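# Stack the 96-well plate from nest N1 onto the plate in N2

## Task

Lift the 96-well plate out of plate nest N1 and set it on top of the plate sitting in nest N2 so the two are fully nested and well A1 of the upper plate lies above well A1 of the lower one. The lower plate has to remain flat in N2, the stack must stay put without the robot holding it, and at the end the gripper must be open and moved away from the plates.

## Robot and tools

Robot: two 7-joint arms, left_arm and right_arm, mounted on a single upright column behind the near edge of the table, each ending in a two-finger parallel gripper. Equal joint values on both arms give mirror-image postures. Arm bases (URDF root) in the scene frame: left_arm at (-0.005, +0.031, +0.479) m, right_arm at (+0.004, -0.031, +0.479) m, both with quat_wxyz (+0.997, 0, 0, +0.072).

Scene frame: z = 0 is the table top and +z is up; the origin lies 0.07 m behind the midpoint of the table's near edge; +x points out over the table; +y is toward the robot's own left, so left_arm is on the +y side. Arm names do not match image sides. The robot faces roughly +x, possibly turned slightly about the column. Viewed from the arms' side, N1 is the left nest and N2 the right one. Each plate has one clipped corner, and well A1 sits at that corner, so match clipped corners to get A1 over A1.

Gripper frame: fingers extend along the gripper's +z and close along its y. end_effector_position is the point between closed finger pads, under 1 cm behind the tips; when the fingers close, the tips move about 17 mm further along +z. Opening runs from -1 (closed) to +1 (fully open, 0.145 m). Going from fully open to closed needs about 0.5 s. grip_measured reports the actual opening on the same scale; to hold something keep commanding an opening well below grip_measured (the bigger the gap, the harder the squeeze, about 10 N per pad limit, objects up to ~11 cm wide). Closing fast can squeeze harder or even spring the fingers open.

Tools:
- execute_actions(actions): a list of actions run in order. Each action is a table of up to 15 rows; each row lasts one control step (1/30 s) and if fewer than 15 rows are given the final row is held for the rest. An empty list just returns state and images. Every row is one flat list of 16 numbers covering both arms: left_arm x, y, z, qw, qx, qy, qz, opening, then right_arm in the same order. x, y, z are an absolute target position in metres and the quaternion (w first) an absolute target orientation, both in the scene frame. If any target is more than 0.6 m from that gripper's current position along any of the gripper's own axes, the action is refused for both arms; if the first action fails this against the last reported state, or any action is malformed, nothing runs. Each control step clips the command to within 70 mm and 16 degrees of the measured pose, so far targets need several actions; the arm only continues up to its last clipped pose. Position wins over orientation when both cannot be met. To hold orientation, repeat the same quaternion every row rather than copying the drifted reported one.
- move(target, speed, blocking): target is one 16-number row in the same layout, an absolute pose per arm plus opening. Each gripper goes in a straight line toward it, taking 0.5 to 10 s (cut off at 10 s), rotating the short way. speed is m/s, 0.002 to 0.5, default 0.25; rotation capped at twice that in rad/s. Opening is applied at the start. Paths ignore obstacles and the other arm; grippers lag, stray and may spike well above speed, especially near full reach. Faster contact and targets deeper past contact press harder. blocking=false returns after 0.5 s; then use wait or stop before sending more motion. The result adds a move: line with the ending (done, off_target, moving, held, fault) and limits (paced = pose clipped; held = some steps blocked, after which the arm may surge), plus each gripper's distance to its target.
- wait(seconds): 0 to 10 s, arms keep last command; returns early if a running move finishes.
- stop(): brakes a running move; needs stopping room, fingers keep moving.
- zoom_image(camera, region): camera is cam_low, cam_left_wrist or cam_right_wrist (each 896x504); region [x0, y0, x1, y1] in pixels from the top-left, at most 504 by 504.
- read_manual(section): licence texts only.
- finished_scene(scene): ends scene 1 or 2 irreversibly and reports success.

Results: the state line gives each gripper's position and quaternion in the scene frame (less accurate at long reach), grip_measured, Hand target lines (pose the controller is currently driving to), step readings with HELD marking steps where an arm's command was held back, pose unreachable lines from the clearance check, FAULT lines, and MOTOR HOT (from 85 °C) or OVER-TEMPERATURE FAULT (100 °C, arm stopped, joints go limp) warnings. Holding loads heats motors even while you think.

An arm that should stay put must be sent its full last-reported pose and desired opening in every call. The simulation keeps running while you compose replies, with the robot holding its last command.

Avoid: dropping the plate from more than a few millimetres, knocking anything off the table (ends the scene), arms hitting or pressing each other, slamming or pushing hard, disturbing the lower plate in N2, and overheating. Objects may occasionally be nudged by an outside push. Open the gripper and retreat before calling finished_scene.

Each tool is called after "Emit:" as name([rows], argument=value, ...), one row to a line, values as JSON.

## Session

Emit:
execute_actions(actions=[])

Scene clock: 0.00 s.
left_arm: end_effector_position=(+0.2569, +0.2773, +0.2534) grip_measured=+1.00 end_effector_quat_wxyz=(+0.473, +0.041, +0.759, -0.445) | right_arm: end_effector_position=(+0.3078, +0.2154, +0.3410) grip_measured=+1.00 end_effector_quat_wxyz=(+0.384, -0.334, +0.779, +0.365)
Joint positions: left_arm=[ 0.626  1.253 -1.351  1.233 -1.357  0.061 -1.039  0.145] | right_arm=[ 1.139  0.043 -1.349  1.412 -1.524 -0.408  0.49   0.145]
Joint velocities: left_arm=[-0.033 -0.011  0.017 -0.002 -0.051 -0.007 -0.051  0.   ] | right_arm=[-0.033  0.077  0.002 -0.022  0.007 -0.051 -0.007 -0.   ]
Motor temperatures (°C, as the motors report them): left_arm=[23 21 22 24 23 21 21] | right_arm=[21 22 22 22 21 22 22]
Hand target (left_arm): +0.257, +0.277, +0.253; +0.473, +0.041, +0.759, -0.445
Hand target (right_arm): +0.308, +0.215, +0.341; +0.384, -0.334, +0.779, +0.365

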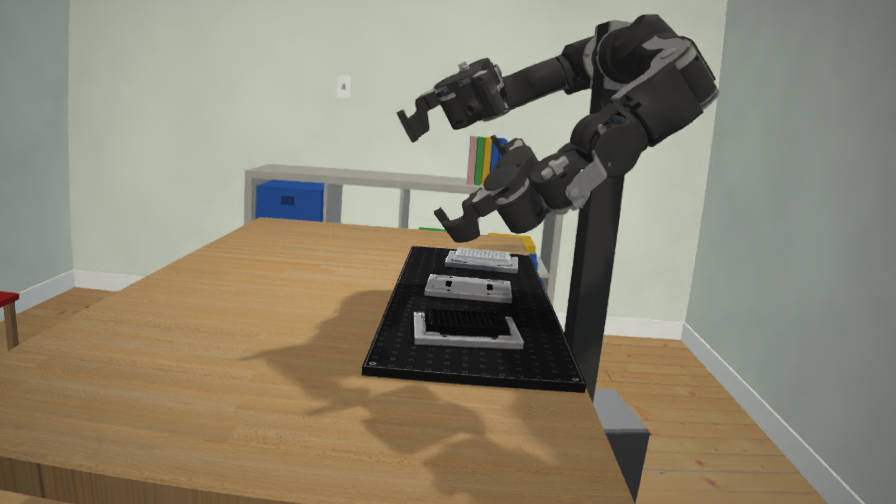

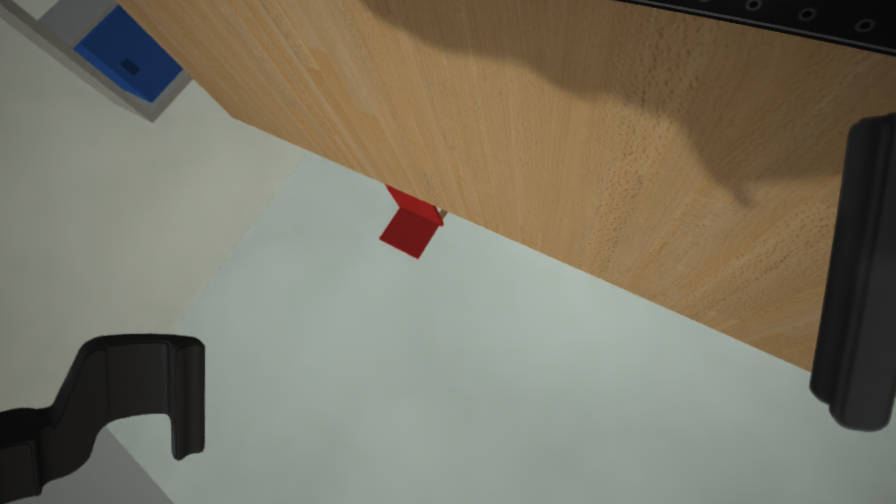

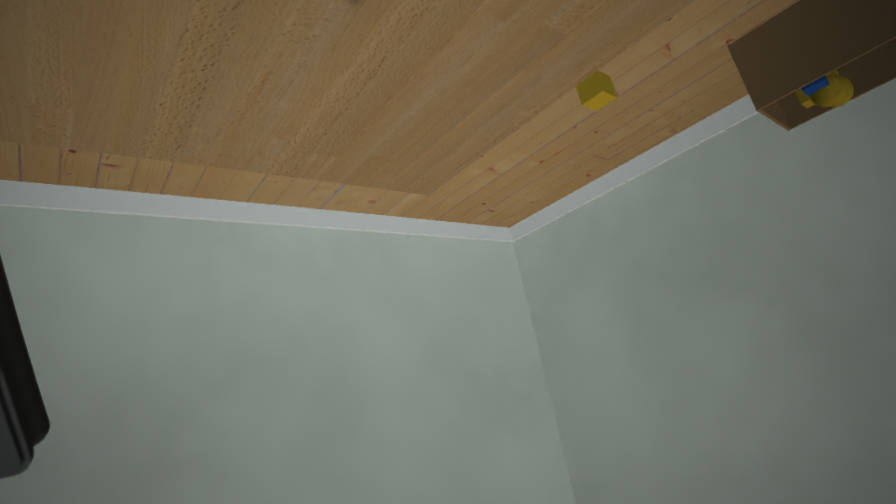

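Emit:
move(target=[0.2569,0.2773,0.2534,0.473,0.041,0.759,-0.445,0.4, 0.27,-0.05,0.30,0.0595,0.2451,0.8115,0.5265,0.4], speed=0.3)

Scene clock: 108.27 s.
left_arm: end_effector_position=(+0.2569, +0.2773, +0.2534) grip_measured=+0.40 end_effector_quat_wxyz=(+0.473, +0.041, +0.759, -0.445) | right_arm: end_effector_position=(+0.2629, -0.0492, +0.2991) grip_measured=+0.40 end_effector_quat_wxyz=(+0.051, +0.238, +0.820, +0.518)
Joint positions: left_arm=[ 0.626  1.253 -1.351  1.233 -1.357  0.061 -1.039  0.105] | right_arm=[ 0.204  1.151 -0.589  2.109 -0.389 -0.242  0.443  0.105]
Joint velocities: left_arm=[-0.033 -0.077 -0.017 -0.002  0.022 -0.037 -0.022 -0.   ] | right_arm=[ 0.011 -0.077 -0.007 -0.017  0.037  0.007  0.066 -0.   ]
Motor temperatures (°C, as the motors report them): left_arm=[24 22 23 24 23 21 21] | right_arm=[25 22 24 23 21 22 22]
Hand target (left_arm): +0.257, +0.277, +0.253; +0.473, +0.041, +0.759, -0.445
Hand target (right_arm): +0.263, -0.049, +0.299; +0.050, +0.239, +0.819, +0.520
Off the commanded pose (left_arm): 0.000 m, 0 deg.
Off the commanded pose (right_arm): 0.007 m, 2 deg.
move: off_target (right_arm)

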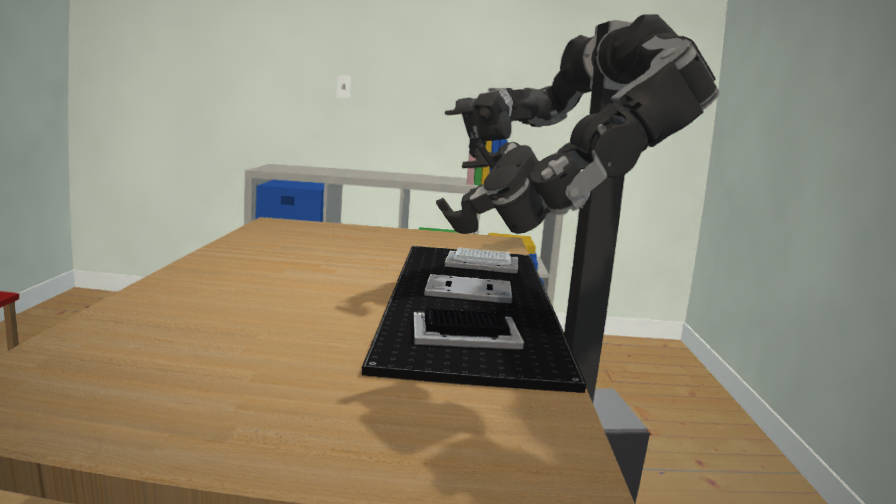

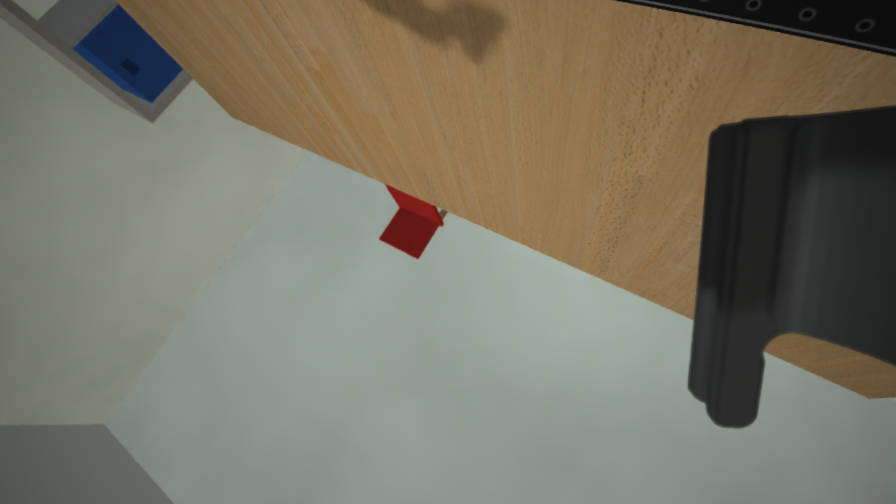

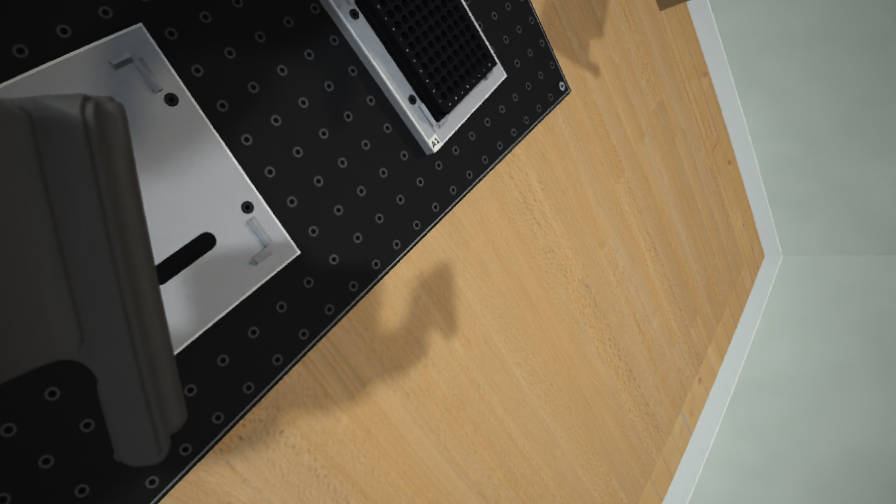

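Emit:
move(target=[0.25,0.28,0.22,0.0762,-0.4566,0.6078,-0.6450,0.4, 0.23,-0.20,0.20,-0.2928,0.7092,0.4641,0.4416,0.4], speed=0.3)

Scene clock: 142.17 s.
left_arm: end_effector_position=(+0.2516, +0.2799, +0.2187) grip_measured=+0.40 end_effector_quat_wxyz=(+0.135, -0.486, +0.606, -0.615) | right_arm: end_effector_position=(+0.2284, -0.1994, +0.2050) grip_measured=+0.40 end_effector_quat_wxyz=(-0.299, +0.703, +0.471, +0.441)
Joint positions: left_arm=[ 0.663  1.235 -1.556  1.254 -0.276 -0.771 -0.599  0.105] | right_arm=[-0.305  1.412 -0.598  1.545  0.935 -0.576  0.647  0.105]
Joint velocities: left_arm=[-0.011  0.033 -0.002  0.002  0.066 -0.037  0.037 -0.   ] | right_arm=[ 0.011 -0.011 -0.002 -0.007 -0.007  0.051 -0.066 -0.   ]
Motor temperatures (°C, as the motors report them): left_arm=[24 22 23 24 23 21 21] | right_arm=[23 22 24 23 21 22 22]
Hand target (left_arm): +0.251, +0.280, +0.219; +0.134, -0.487, +0.607, -0.613
Hand target (right_arm): +0.226, -0.199, +0.203; -0.303, +0.704, +0.469, +0.438
Off the commanded pose (left_arm): 0.002 m, 8 deg.
Off the commanded pose (right_arm): 0.005 m, 1 deg.
joint sent to its limit (left arm) — the command would take joint 3 (upper arm roll) past its lower limit and joint 6 (wrist pitch) past its lower limit, so those joints were sent only as far as their limits.
move: off_target (left_arm, right_arm)

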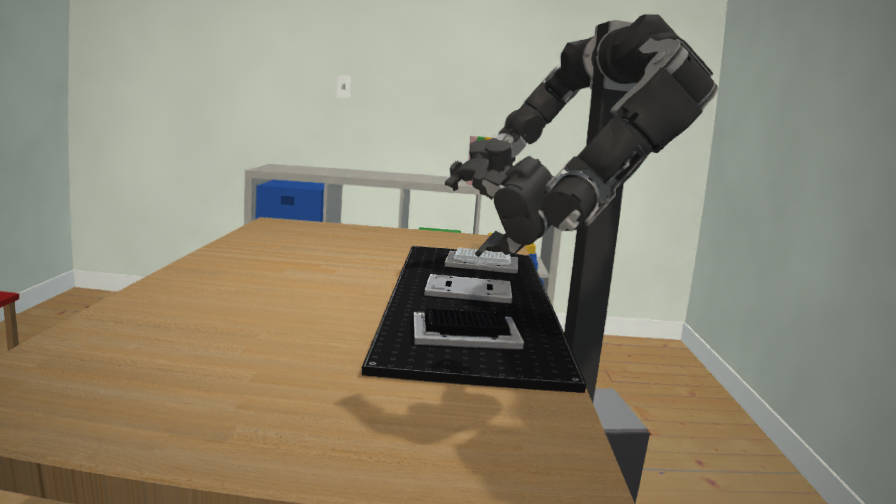

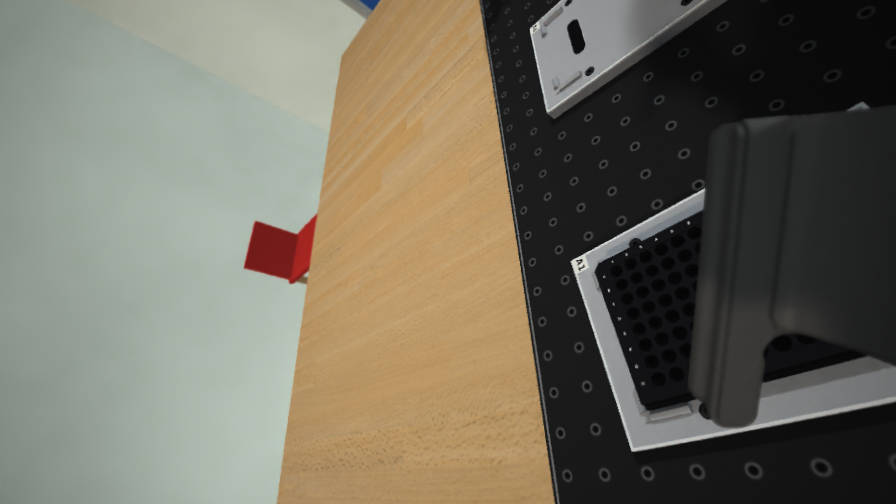

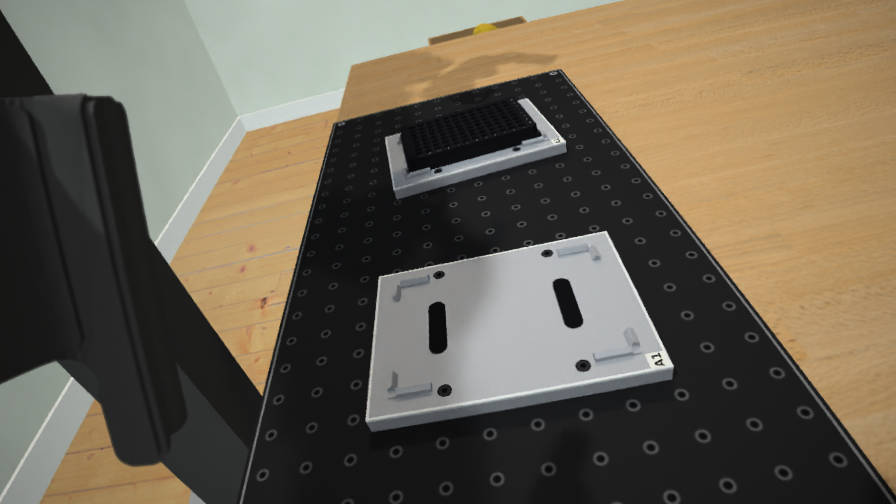

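Emit:
move(target=[0.23,0.20,0.20,0.2928,0.7092,-0.4641,0.4416,0.4, 0.21,-0.22,0.125,-0.0068,0.9924,0.0650,0.1043,1.0], speed=0.3)

Scene clock: 160.10 s.
left_arm: end_effector_position=(+0.2286, +0.2005, +0.1990) grip_measured=+0.40 end_effector_quat_wxyz=(+0.295, +0.712, -0.463, +0.439) | right_arm: end_effector_position=(+0.2146, -0.2206, +0.1274) grip_measured=+1.00 end_effector_quat_wxyz=(-0.011, +0.992, +0.060, +0.110)
Joint positions: left_arm=[ 0.803  1.151 -1.556  1.375  0.946 -0.428  0.776  0.105] | right_arm=[-0.263  1.045 -0.392  1.866  1.554  0.764 -0.674  0.145]
Joint velocities: left_arm=[ 0.055  0.033 -0.012 -0.017 -0.007 -0.022  0.037 -0.   ] | right_arm=[-0.011 -0.077  0.012 -0.012 -0.066 -0.051 -0.007  0.   ]
Motor temperatures (°C, as the motors report them): left_arm=[24 22 23 24 23 22 21] | right_arm=[23 23 24 22 21 22 22]
Hand target (left_arm): +0.229, +0.200, +0.199; +0.296, +0.712, -0.463, +0.437
Hand target (right_arm): +0.214, -0.222, +0.126; -0.009, +0.992, +0.058, +0.108
Off the commanded pose (left_arm): 0.002 m, 1 deg.
Off the commanded pose (right_arm): 0.005 m, 1 deg.
joint sent to its limit (right arm) — the command would take joint 5 (forearm roll) past its upper limit, so that joint was sent only as far as its limit.
move: off_target (right_arm)

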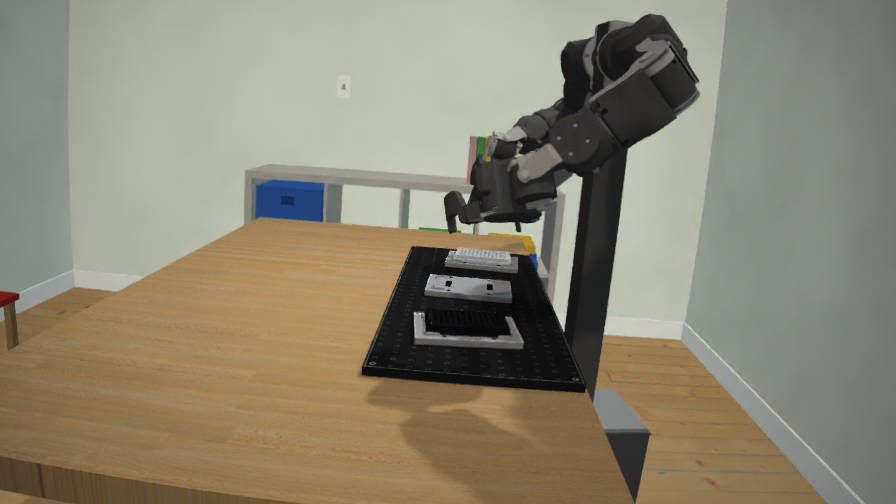

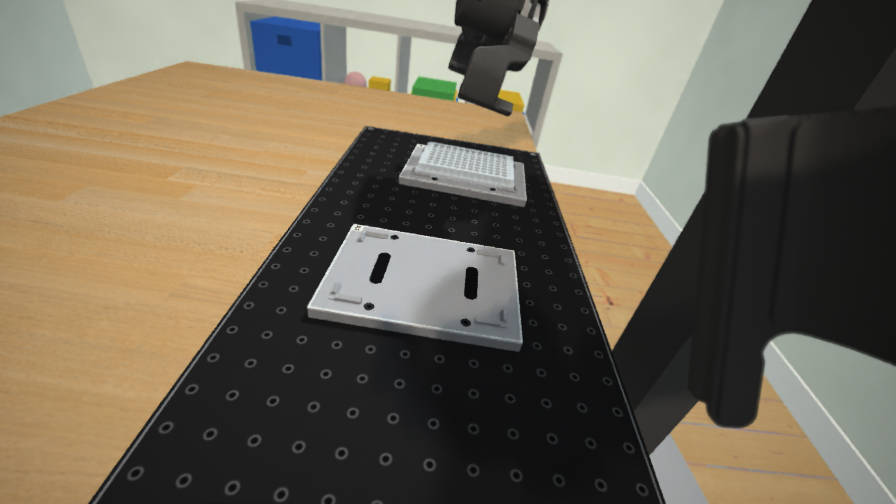

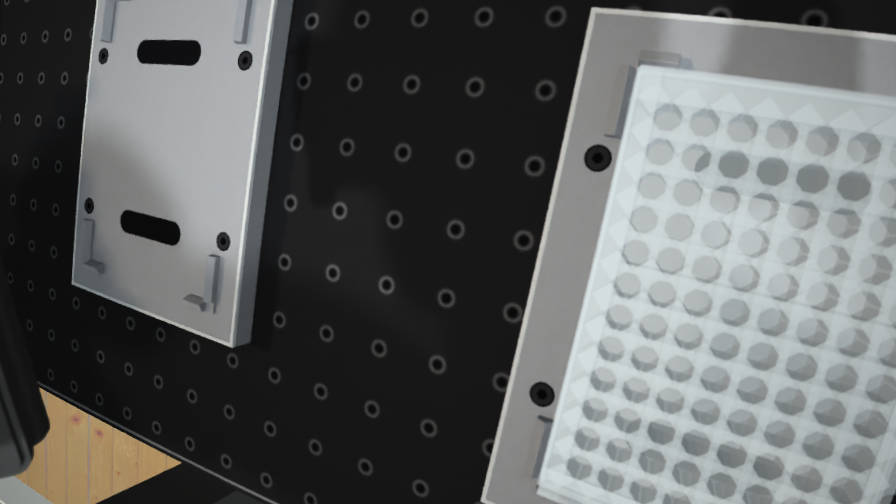

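Emit:
move(target=[0.21,0.24,0.11,-0.0068,0.9924,-0.0650,0.1043,1.0, 0.215,-0.275,0.105,-0.0068,0.9924,0.0650,0.1043,1.0], speed=0.3)

Scene clock: 177.30 s.
left_arm: end_effector_position=(+0.2111, +0.2397, +0.1113) grip_measured=+1.00 end_effector_quat_wxyz=(-0.004, +0.992, -0.070, +0.107) | right_arm: end_effector_position=(+0.2161, -0.2753, +0.1068) grip_measured=+1.00 end_effector_quat_wxyz=(-0.006, +0.992, +0.066, +0.105)
Joint positions: left_arm=[ 0.585  0.978 -1.285  1.614  1.558  0.74  -0.534  0.145] | right_arm=[-0.306  1.139 -0.392  1.653  1.38   0.7   -0.325  0.145]
Joint velocities: left_arm=[-0.011 -0.033  0.017 -0.007 -0.037  0.007  0.022 -0.   ] | right_arm=[-0.033 -0.099 -0.022  0.007 -0.037 -0.037  0.022 -0.   ]
Motor temperatures (°C, as the motors report them): left_arm=[24 22 23 24 24 22 21] | right_arm=[23 22 24 23 21 22 22]
Hand target (left_arm): +0.211, +0.241, +0.111; -0.006, +0.992, -0.068, +0.106
Hand target (right_arm): +0.215, -0.275, +0.106; -0.007, +0.992, +0.067, +0.103
Off the commanded pose (left_arm): 0.002 m, 1 deg.
Off the commanded pose (right_arm): 0.002 m, 0 deg.
joint sent to its limit (left arm) — the command would take joint 5 (forearm roll) past its upper limit, so that joint was sent only as far as its limit.
move: done

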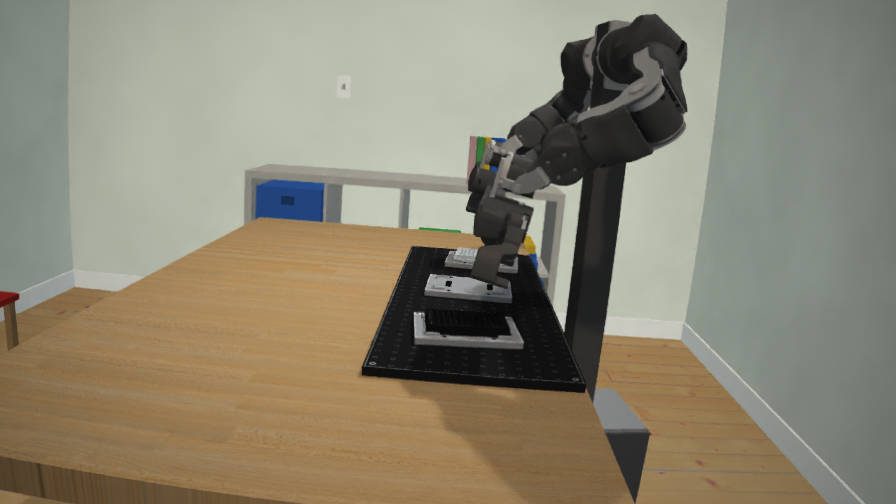

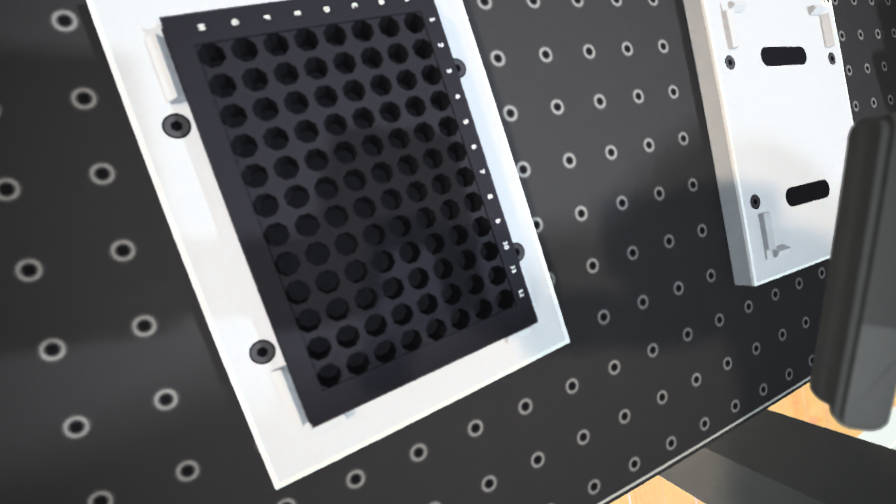

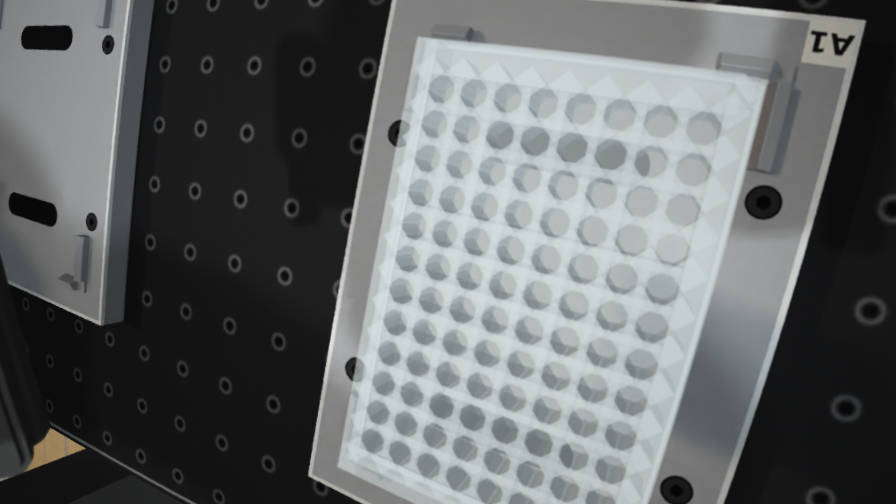

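Emit:
zoom_image(camera="cam_right_wrist", region=[400,10,880,230])

Emit:
zoom_image(camera="cam_right_wrist", region=[300,300,720,504])

Region (400, 10, 880, 230) of cam_right_wrist's 896x504 image, scaled by 1.050, with more detail than that image has; it fills the top 231 rows of this view, and the rest is white.

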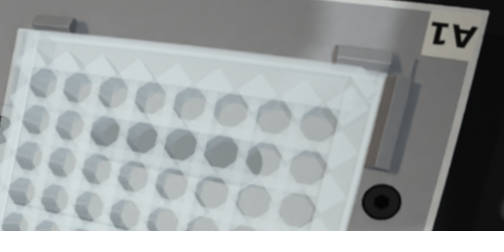

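Region (300, 300, 720, 504) of cam_right_wrist's 896x504 image, scaled by 1.200, with more detail than that image has; it fills the top 245 rows of this view, and the rest is white.

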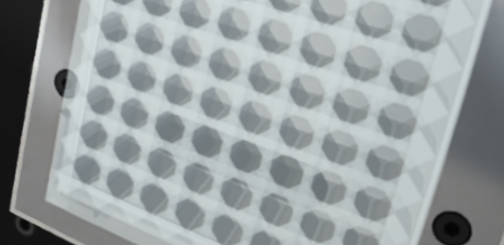

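Emit:
zoom_image(camera="cam_right_wrist", region=[660,30,860,190])

Emit:
zoom_image(camera="cam_right_wrist", region=[380,10,580,170])

Region (660, 30, 860, 190) of cam_right_wrist's 896x504 image, scaled by 2.520, with more detail than that image has; it fills the top 403 rows of this view, and the rest is white.

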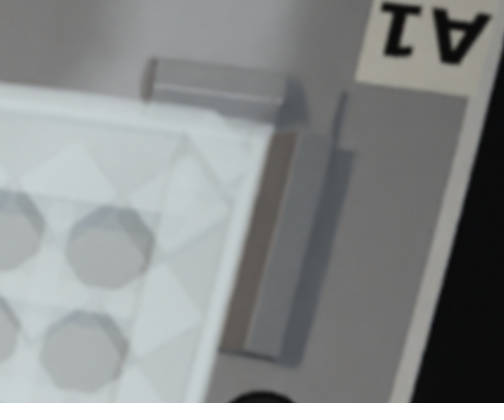

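Region (380, 10, 580, 170) of cam_right_wrist's 896x504 image, scaled by 2.520, with more detail than that image has; it fills the top 403 rows of this view, and the rest is white.

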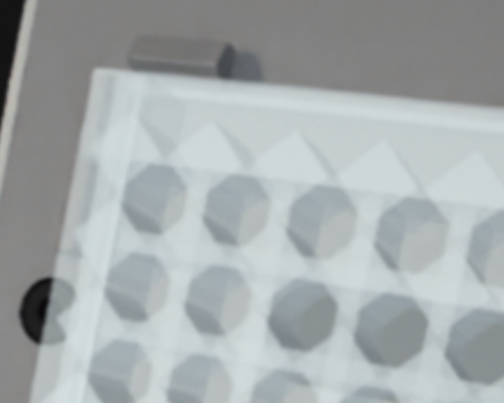

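Emit:
move(target=[0.16,0.24,0.11,-0.0068,0.9924,-0.0650,0.1043,1.0, 0.16,-0.285,0.105,-0.0068,0.9924,0.0650,0.1043,1.0], speed=0.15)

Scene clock: 211.83 s.
left_arm: end_effector_position=(+0.1587, +0.2396, +0.1089) grip_measured=+1.00 end_effector_quat_wxyz=(-0.004, +0.993, -0.066, +0.101) | right_arm: end_effector_position=(+0.1602, -0.2845, +0.1047) grip_measured=+1.00 end_effector_quat_wxyz=(-0.007, +0.992, +0.068, +0.103)
Joint positions: left_arm=[ 0.427  1.116 -1.286  1.794  1.541  0.615 -0.58   0.145] | right_arm=[-0.716  1.25  -0.251  1.775  1.393  0.452 -0.31   0.145]
Joint velocities: left_arm=[ 0.011  0.033  0.002  0.002 -0.037  0.007  0.022  0.   ] | right_arm=[-0.033 -0.055 -0.007 -0.017  0.007 -0.022 -0.051 -0.   ]
Motor temperatures (°C, as the motors report them): left_arm=[24 22 23 24 23 21 21] | right_arm=[22 23 23 22 21 22 22]
Hand target (left_arm): +0.160, +0.240, +0.110; -0.006, +0.992, -0.065, +0.105
Hand target (right_arm): +0.160, -0.283, +0.105; -0.009, +0.992, +0.069, +0.104
Off the commanded pose (left_arm): 0.002 m, 0 deg.
Off the commanded pose (right_arm): 0.001 m, 0 deg.
move: done

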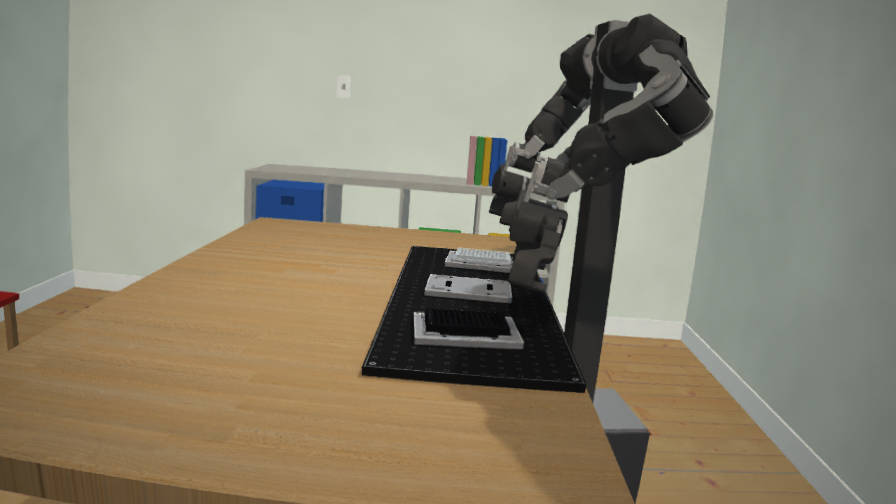

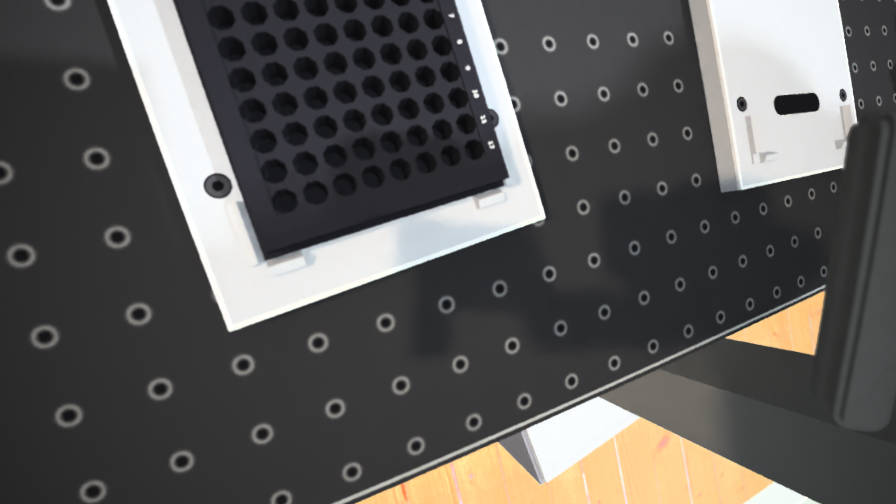

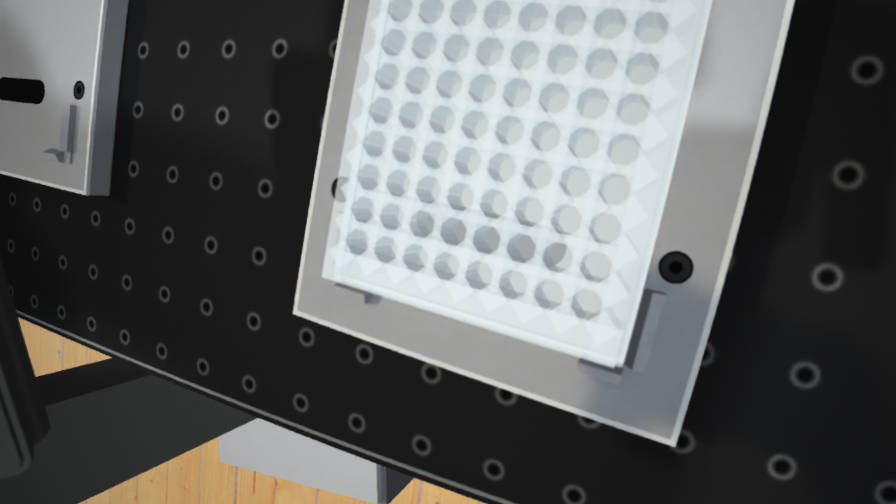

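Emit:
execute_actions(actions=[])

Scene clock: 251.93 s.
left_arm: end_effector_position=(+0.1587, +0.2396, +0.1089) grip_measured=+1.00 end_effector_quat_wxyz=(-0.004, +0.993, -0.066, +0.101) | right_arm: end_effector_position=(+0.1602, -0.2845, +0.1047) grip_measured=+1.00 end_effector_quat_wxyz=(-0.007, +0.992, +0.068, +0.103)
Joint positions: left_arm=[ 0.427  1.116 -1.286  1.794  1.541  0.615 -0.58   0.145] | right_arm=[-0.716  1.25  -0.251  1.775  1.393  0.452 -0.31   0.145]
Joint velocities: left_arm=[-0.011 -0.011  0.007 -0.007 -0.125 -0.051 -0.051 -0.   ] | right_arm=[-0.077 -0.033  0.002  0.002 -0.051 -0.051 -0.022 -0.   ]
Motor temperatures (°C, as the motors report them): left_arm=[24 22 23 24 23 21 21] | right_arm=[22 23 23 23 21 22 22]
Hand target (left_arm): +0.160, +0.240, +0.110; -0.006, +0.992, -0.065, +0.105
Hand target (right_arm): +0.160, -0.283, +0.105; -0.009, +0.992, +0.069, +0.104
Off the commanded pose (left_arm): 0.002 m, 0 deg.
Off the commanded pose (right_arm): 0.001 m, 0 deg.

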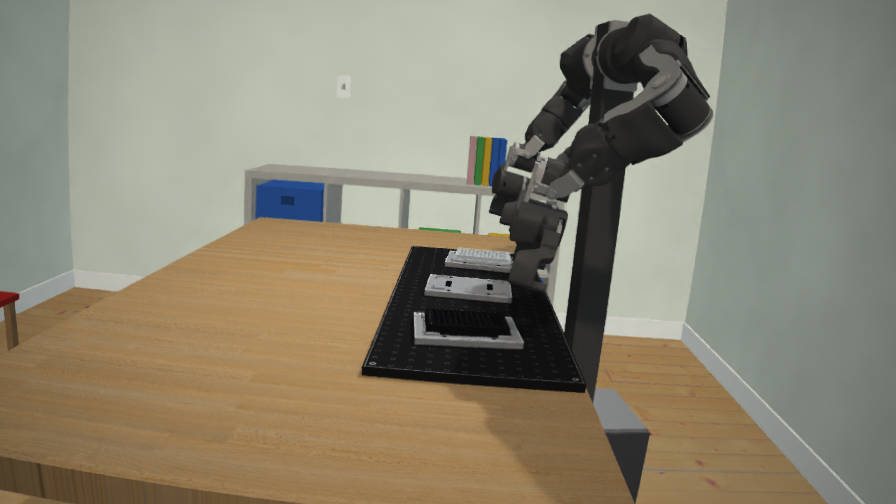

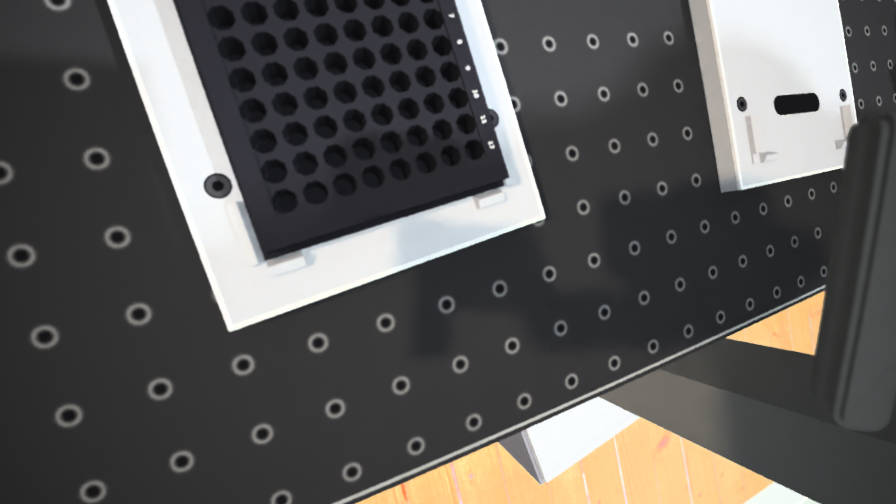

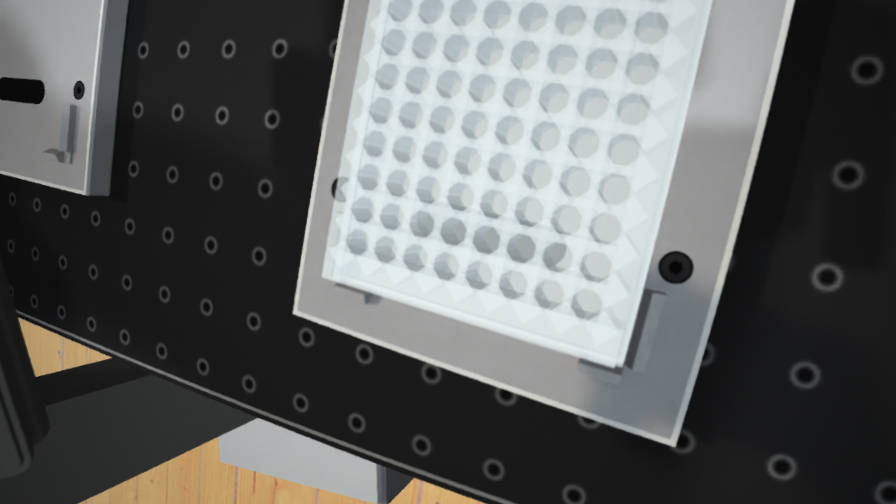

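Emit:
zoom_image(camera="cam_right_wrist", region=[280, 0, 784, 460])

Emit:
zoom_image(camera="cam_low", region=[350, 220, 620, 400])

Region (280, 0, 784, 460) of cam_right_wrist's 896x504 image, scaled by 1.000; it fills the top 460 rows of this view, and the rest is white.

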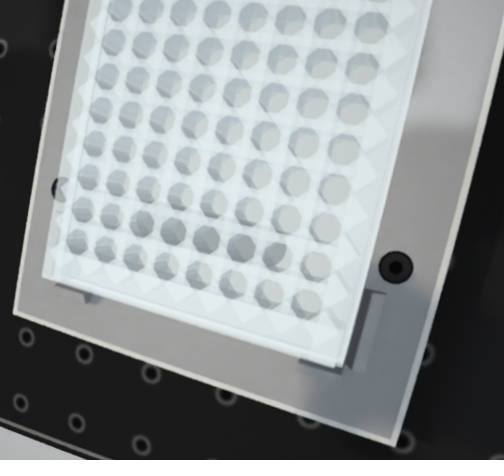

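Region (350, 220, 620, 400) of cam_low's 896x504 image, scaled by 1.867, with more detail than that image has.

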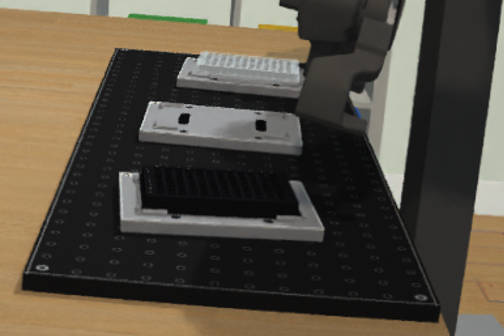

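Emit:
move(target=[0.16,0.24,0.11,-0.0068,0.9924,-0.0650,0.1043,1.0, 0.208,-0.26,0.095,0,0.9945,0,0.1045,0.6], speed=0.1)

Scene clock: 372.93 s.
left_arm: end_effector_position=(+0.1588, +0.2398, +0.1091) grip_measured=+1.00 end_effector_quat_wxyz=(-0.005, +0.993, -0.066, +0.102) | right_arm: end_effector_position=(+0.2106, -0.2610, +0.0968) grip_measured=+0.60 end_effector_quat_wxyz=(+0.000, +0.994, -0.003, +0.110)
Joint positions: left_arm=[ 0.427  1.116 -1.286  1.795  1.541  0.615 -0.583  0.145] | right_arm=[-0.334  1.02  -0.345  1.676  1.464  0.676 -0.516  0.119]
Joint velocities: left_arm=[-0.033  0.011  0.007 -0.002  0.022 -0.037  0.051  0.   ] | right_arm=[-0.011 -0.143 -0.007  0.007  0.051  0.037 -0.022 -0.   ]
Motor temperatures (°C, as the motors report them): left_arm=[24 22 23 24 23 22 21] | right_arm=[21 23 23 23 21 22 22]
Hand target (left_arm): +0.160, +0.240, +0.110; -0.007, +0.992, -0.065, +0.104
Hand target (right_arm): +0.208, -0.262, +0.095; +0.003, +0.994, -0.004, +0.105
Off the commanded pose (left_arm): 0.002 m, 0 deg.
Off the commanded pose (right_arm): 0.003 m, 1 deg.
move: done

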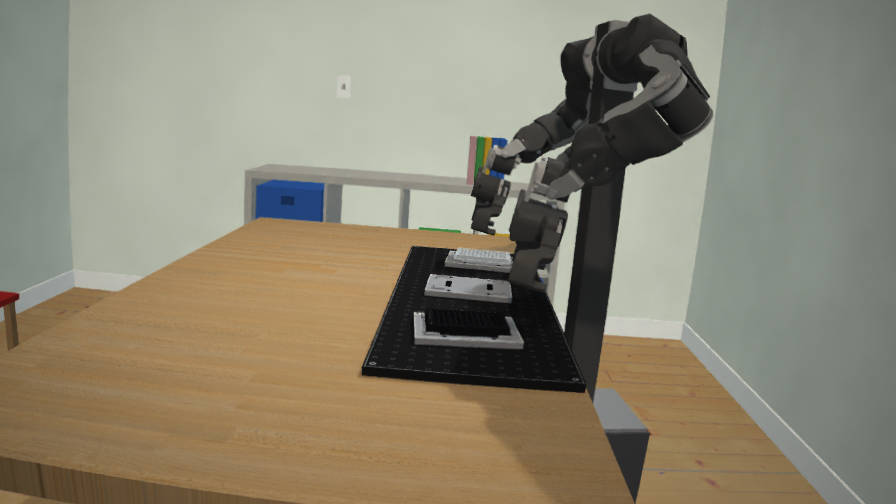

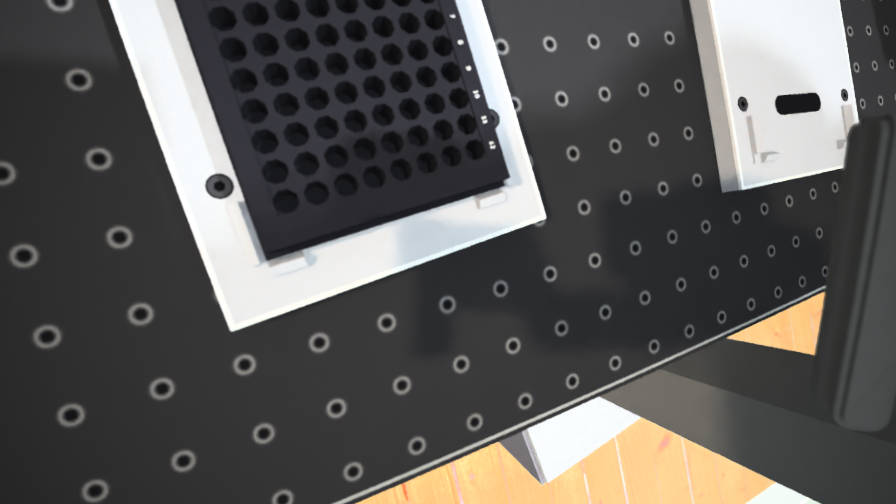

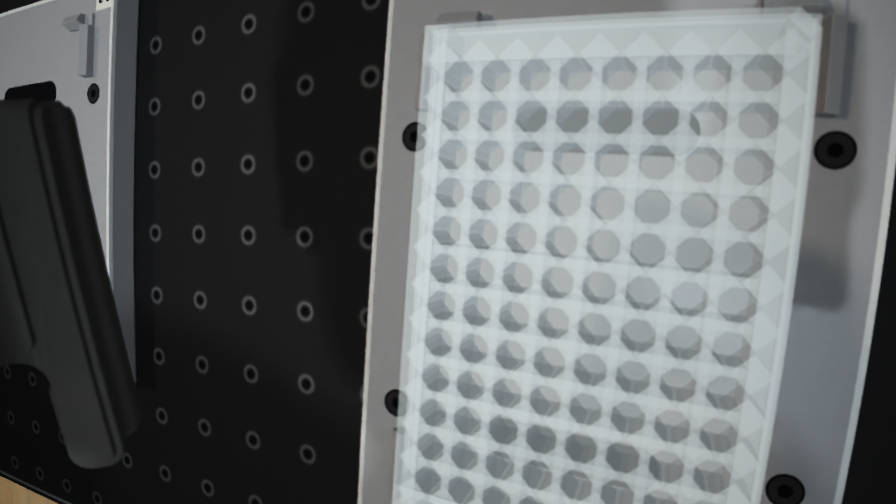

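Emit:
zoom_image(camera="cam_left_wrist", region=[160, 0, 600, 340])

Region (160, 0, 600, 340) of cam_left_wrist's 896x504 image, scaled by 1.145, with more detail than that image has; it fills the top 389 rows of this view, and the rest is white.

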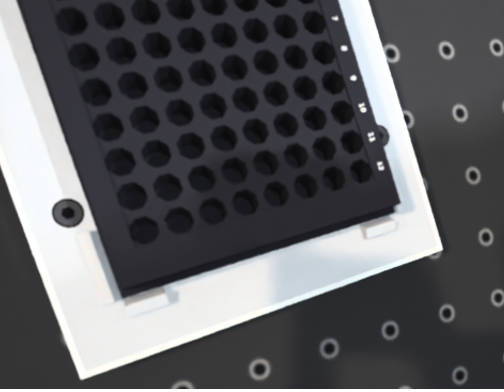

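Emit:
move(target=[0.16,0.24,0.11,-0.0068,0.9924,-0.0650,0.1043,1.0, 0.211,-0.266,0.065,0,0.9945,0,0.1045,0.6], speed=0.05)

Scene clock: 452.67 s.
left_arm: end_effector_position=(+0.1588, +0.2398, +0.1091) grip_measured=+1.00 end_effector_quat_wxyz=(-0.005, +0.993, -0.066, +0.102) | right_arm: end_effector_position=(+0.2110, -0.2684, +0.0660) grip_measured=+0.60 end_effector_quat_wxyz=(+0.003, +0.995, +0.000, +0.104)
Joint positions: left_arm=[ 0.427  1.116 -1.286  1.795  1.541  0.615 -0.583  0.145] | right_arm=[-0.239  0.95  -0.449  1.501  1.344  0.651 -0.4    0.119]
Joint velocities: left_arm=[ 0.055  0.033  0.012 -0.012 -0.037 -0.007  0.037  0.   ] | right_arm=[-0.121 -0.055 -0.012 -0.022 -0.022 -0.066  0.007 -0.   ]
Motor temperatures (°C, as the motors report them): left_arm=[24 22 23 24 23 21 21] | right_arm=[21 23 23 23 21 22 22]
Hand target (left_arm): +0.160, +0.240, +0.110; -0.007, +0.992, -0.065, +0.104
Hand target (right_arm): +0.211, -0.267, +0.065; +0.000, +0.995, +0.000, +0.104
Off the commanded pose (left_arm): 0.002 m, 0 deg.
Off the commanded pose (right_arm): 0.003 m, 0 deg.
move: done

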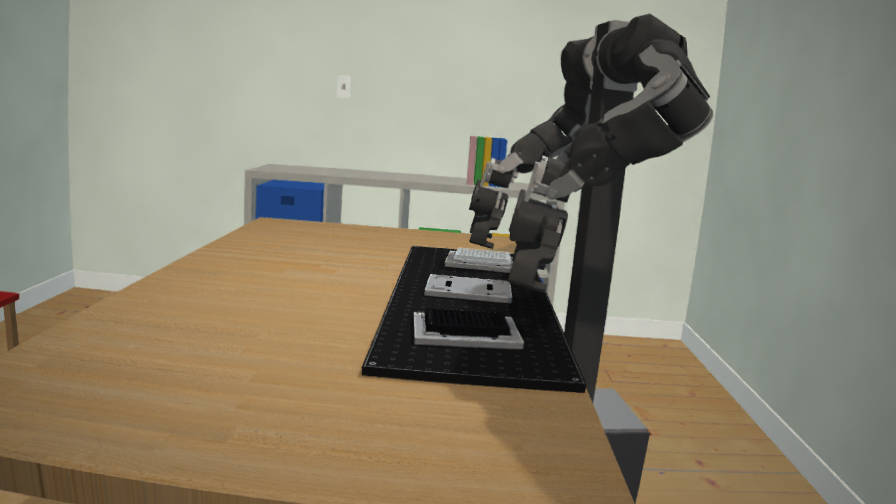

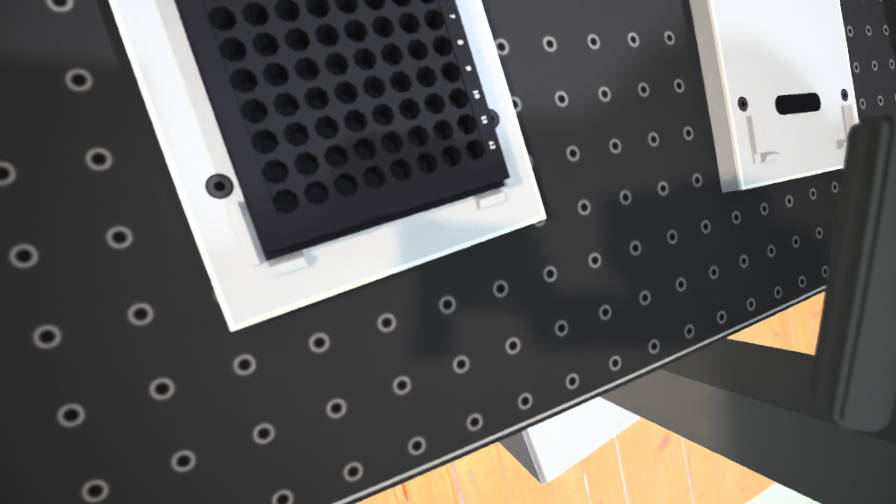

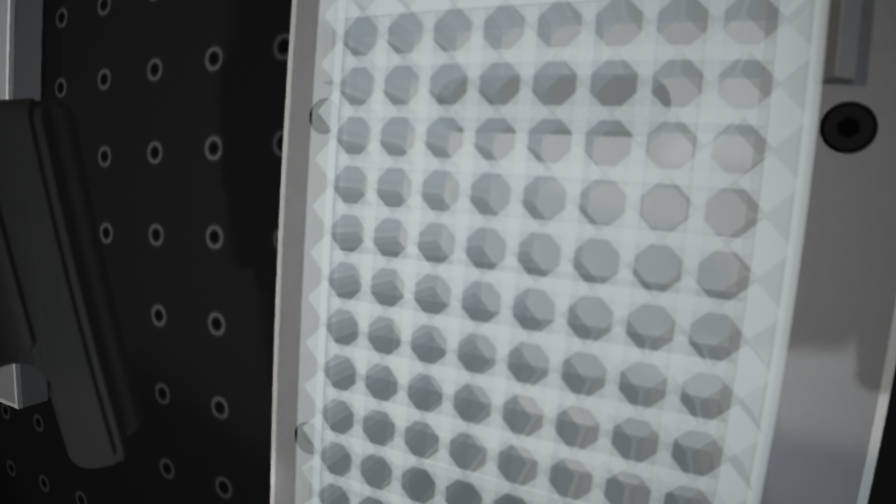

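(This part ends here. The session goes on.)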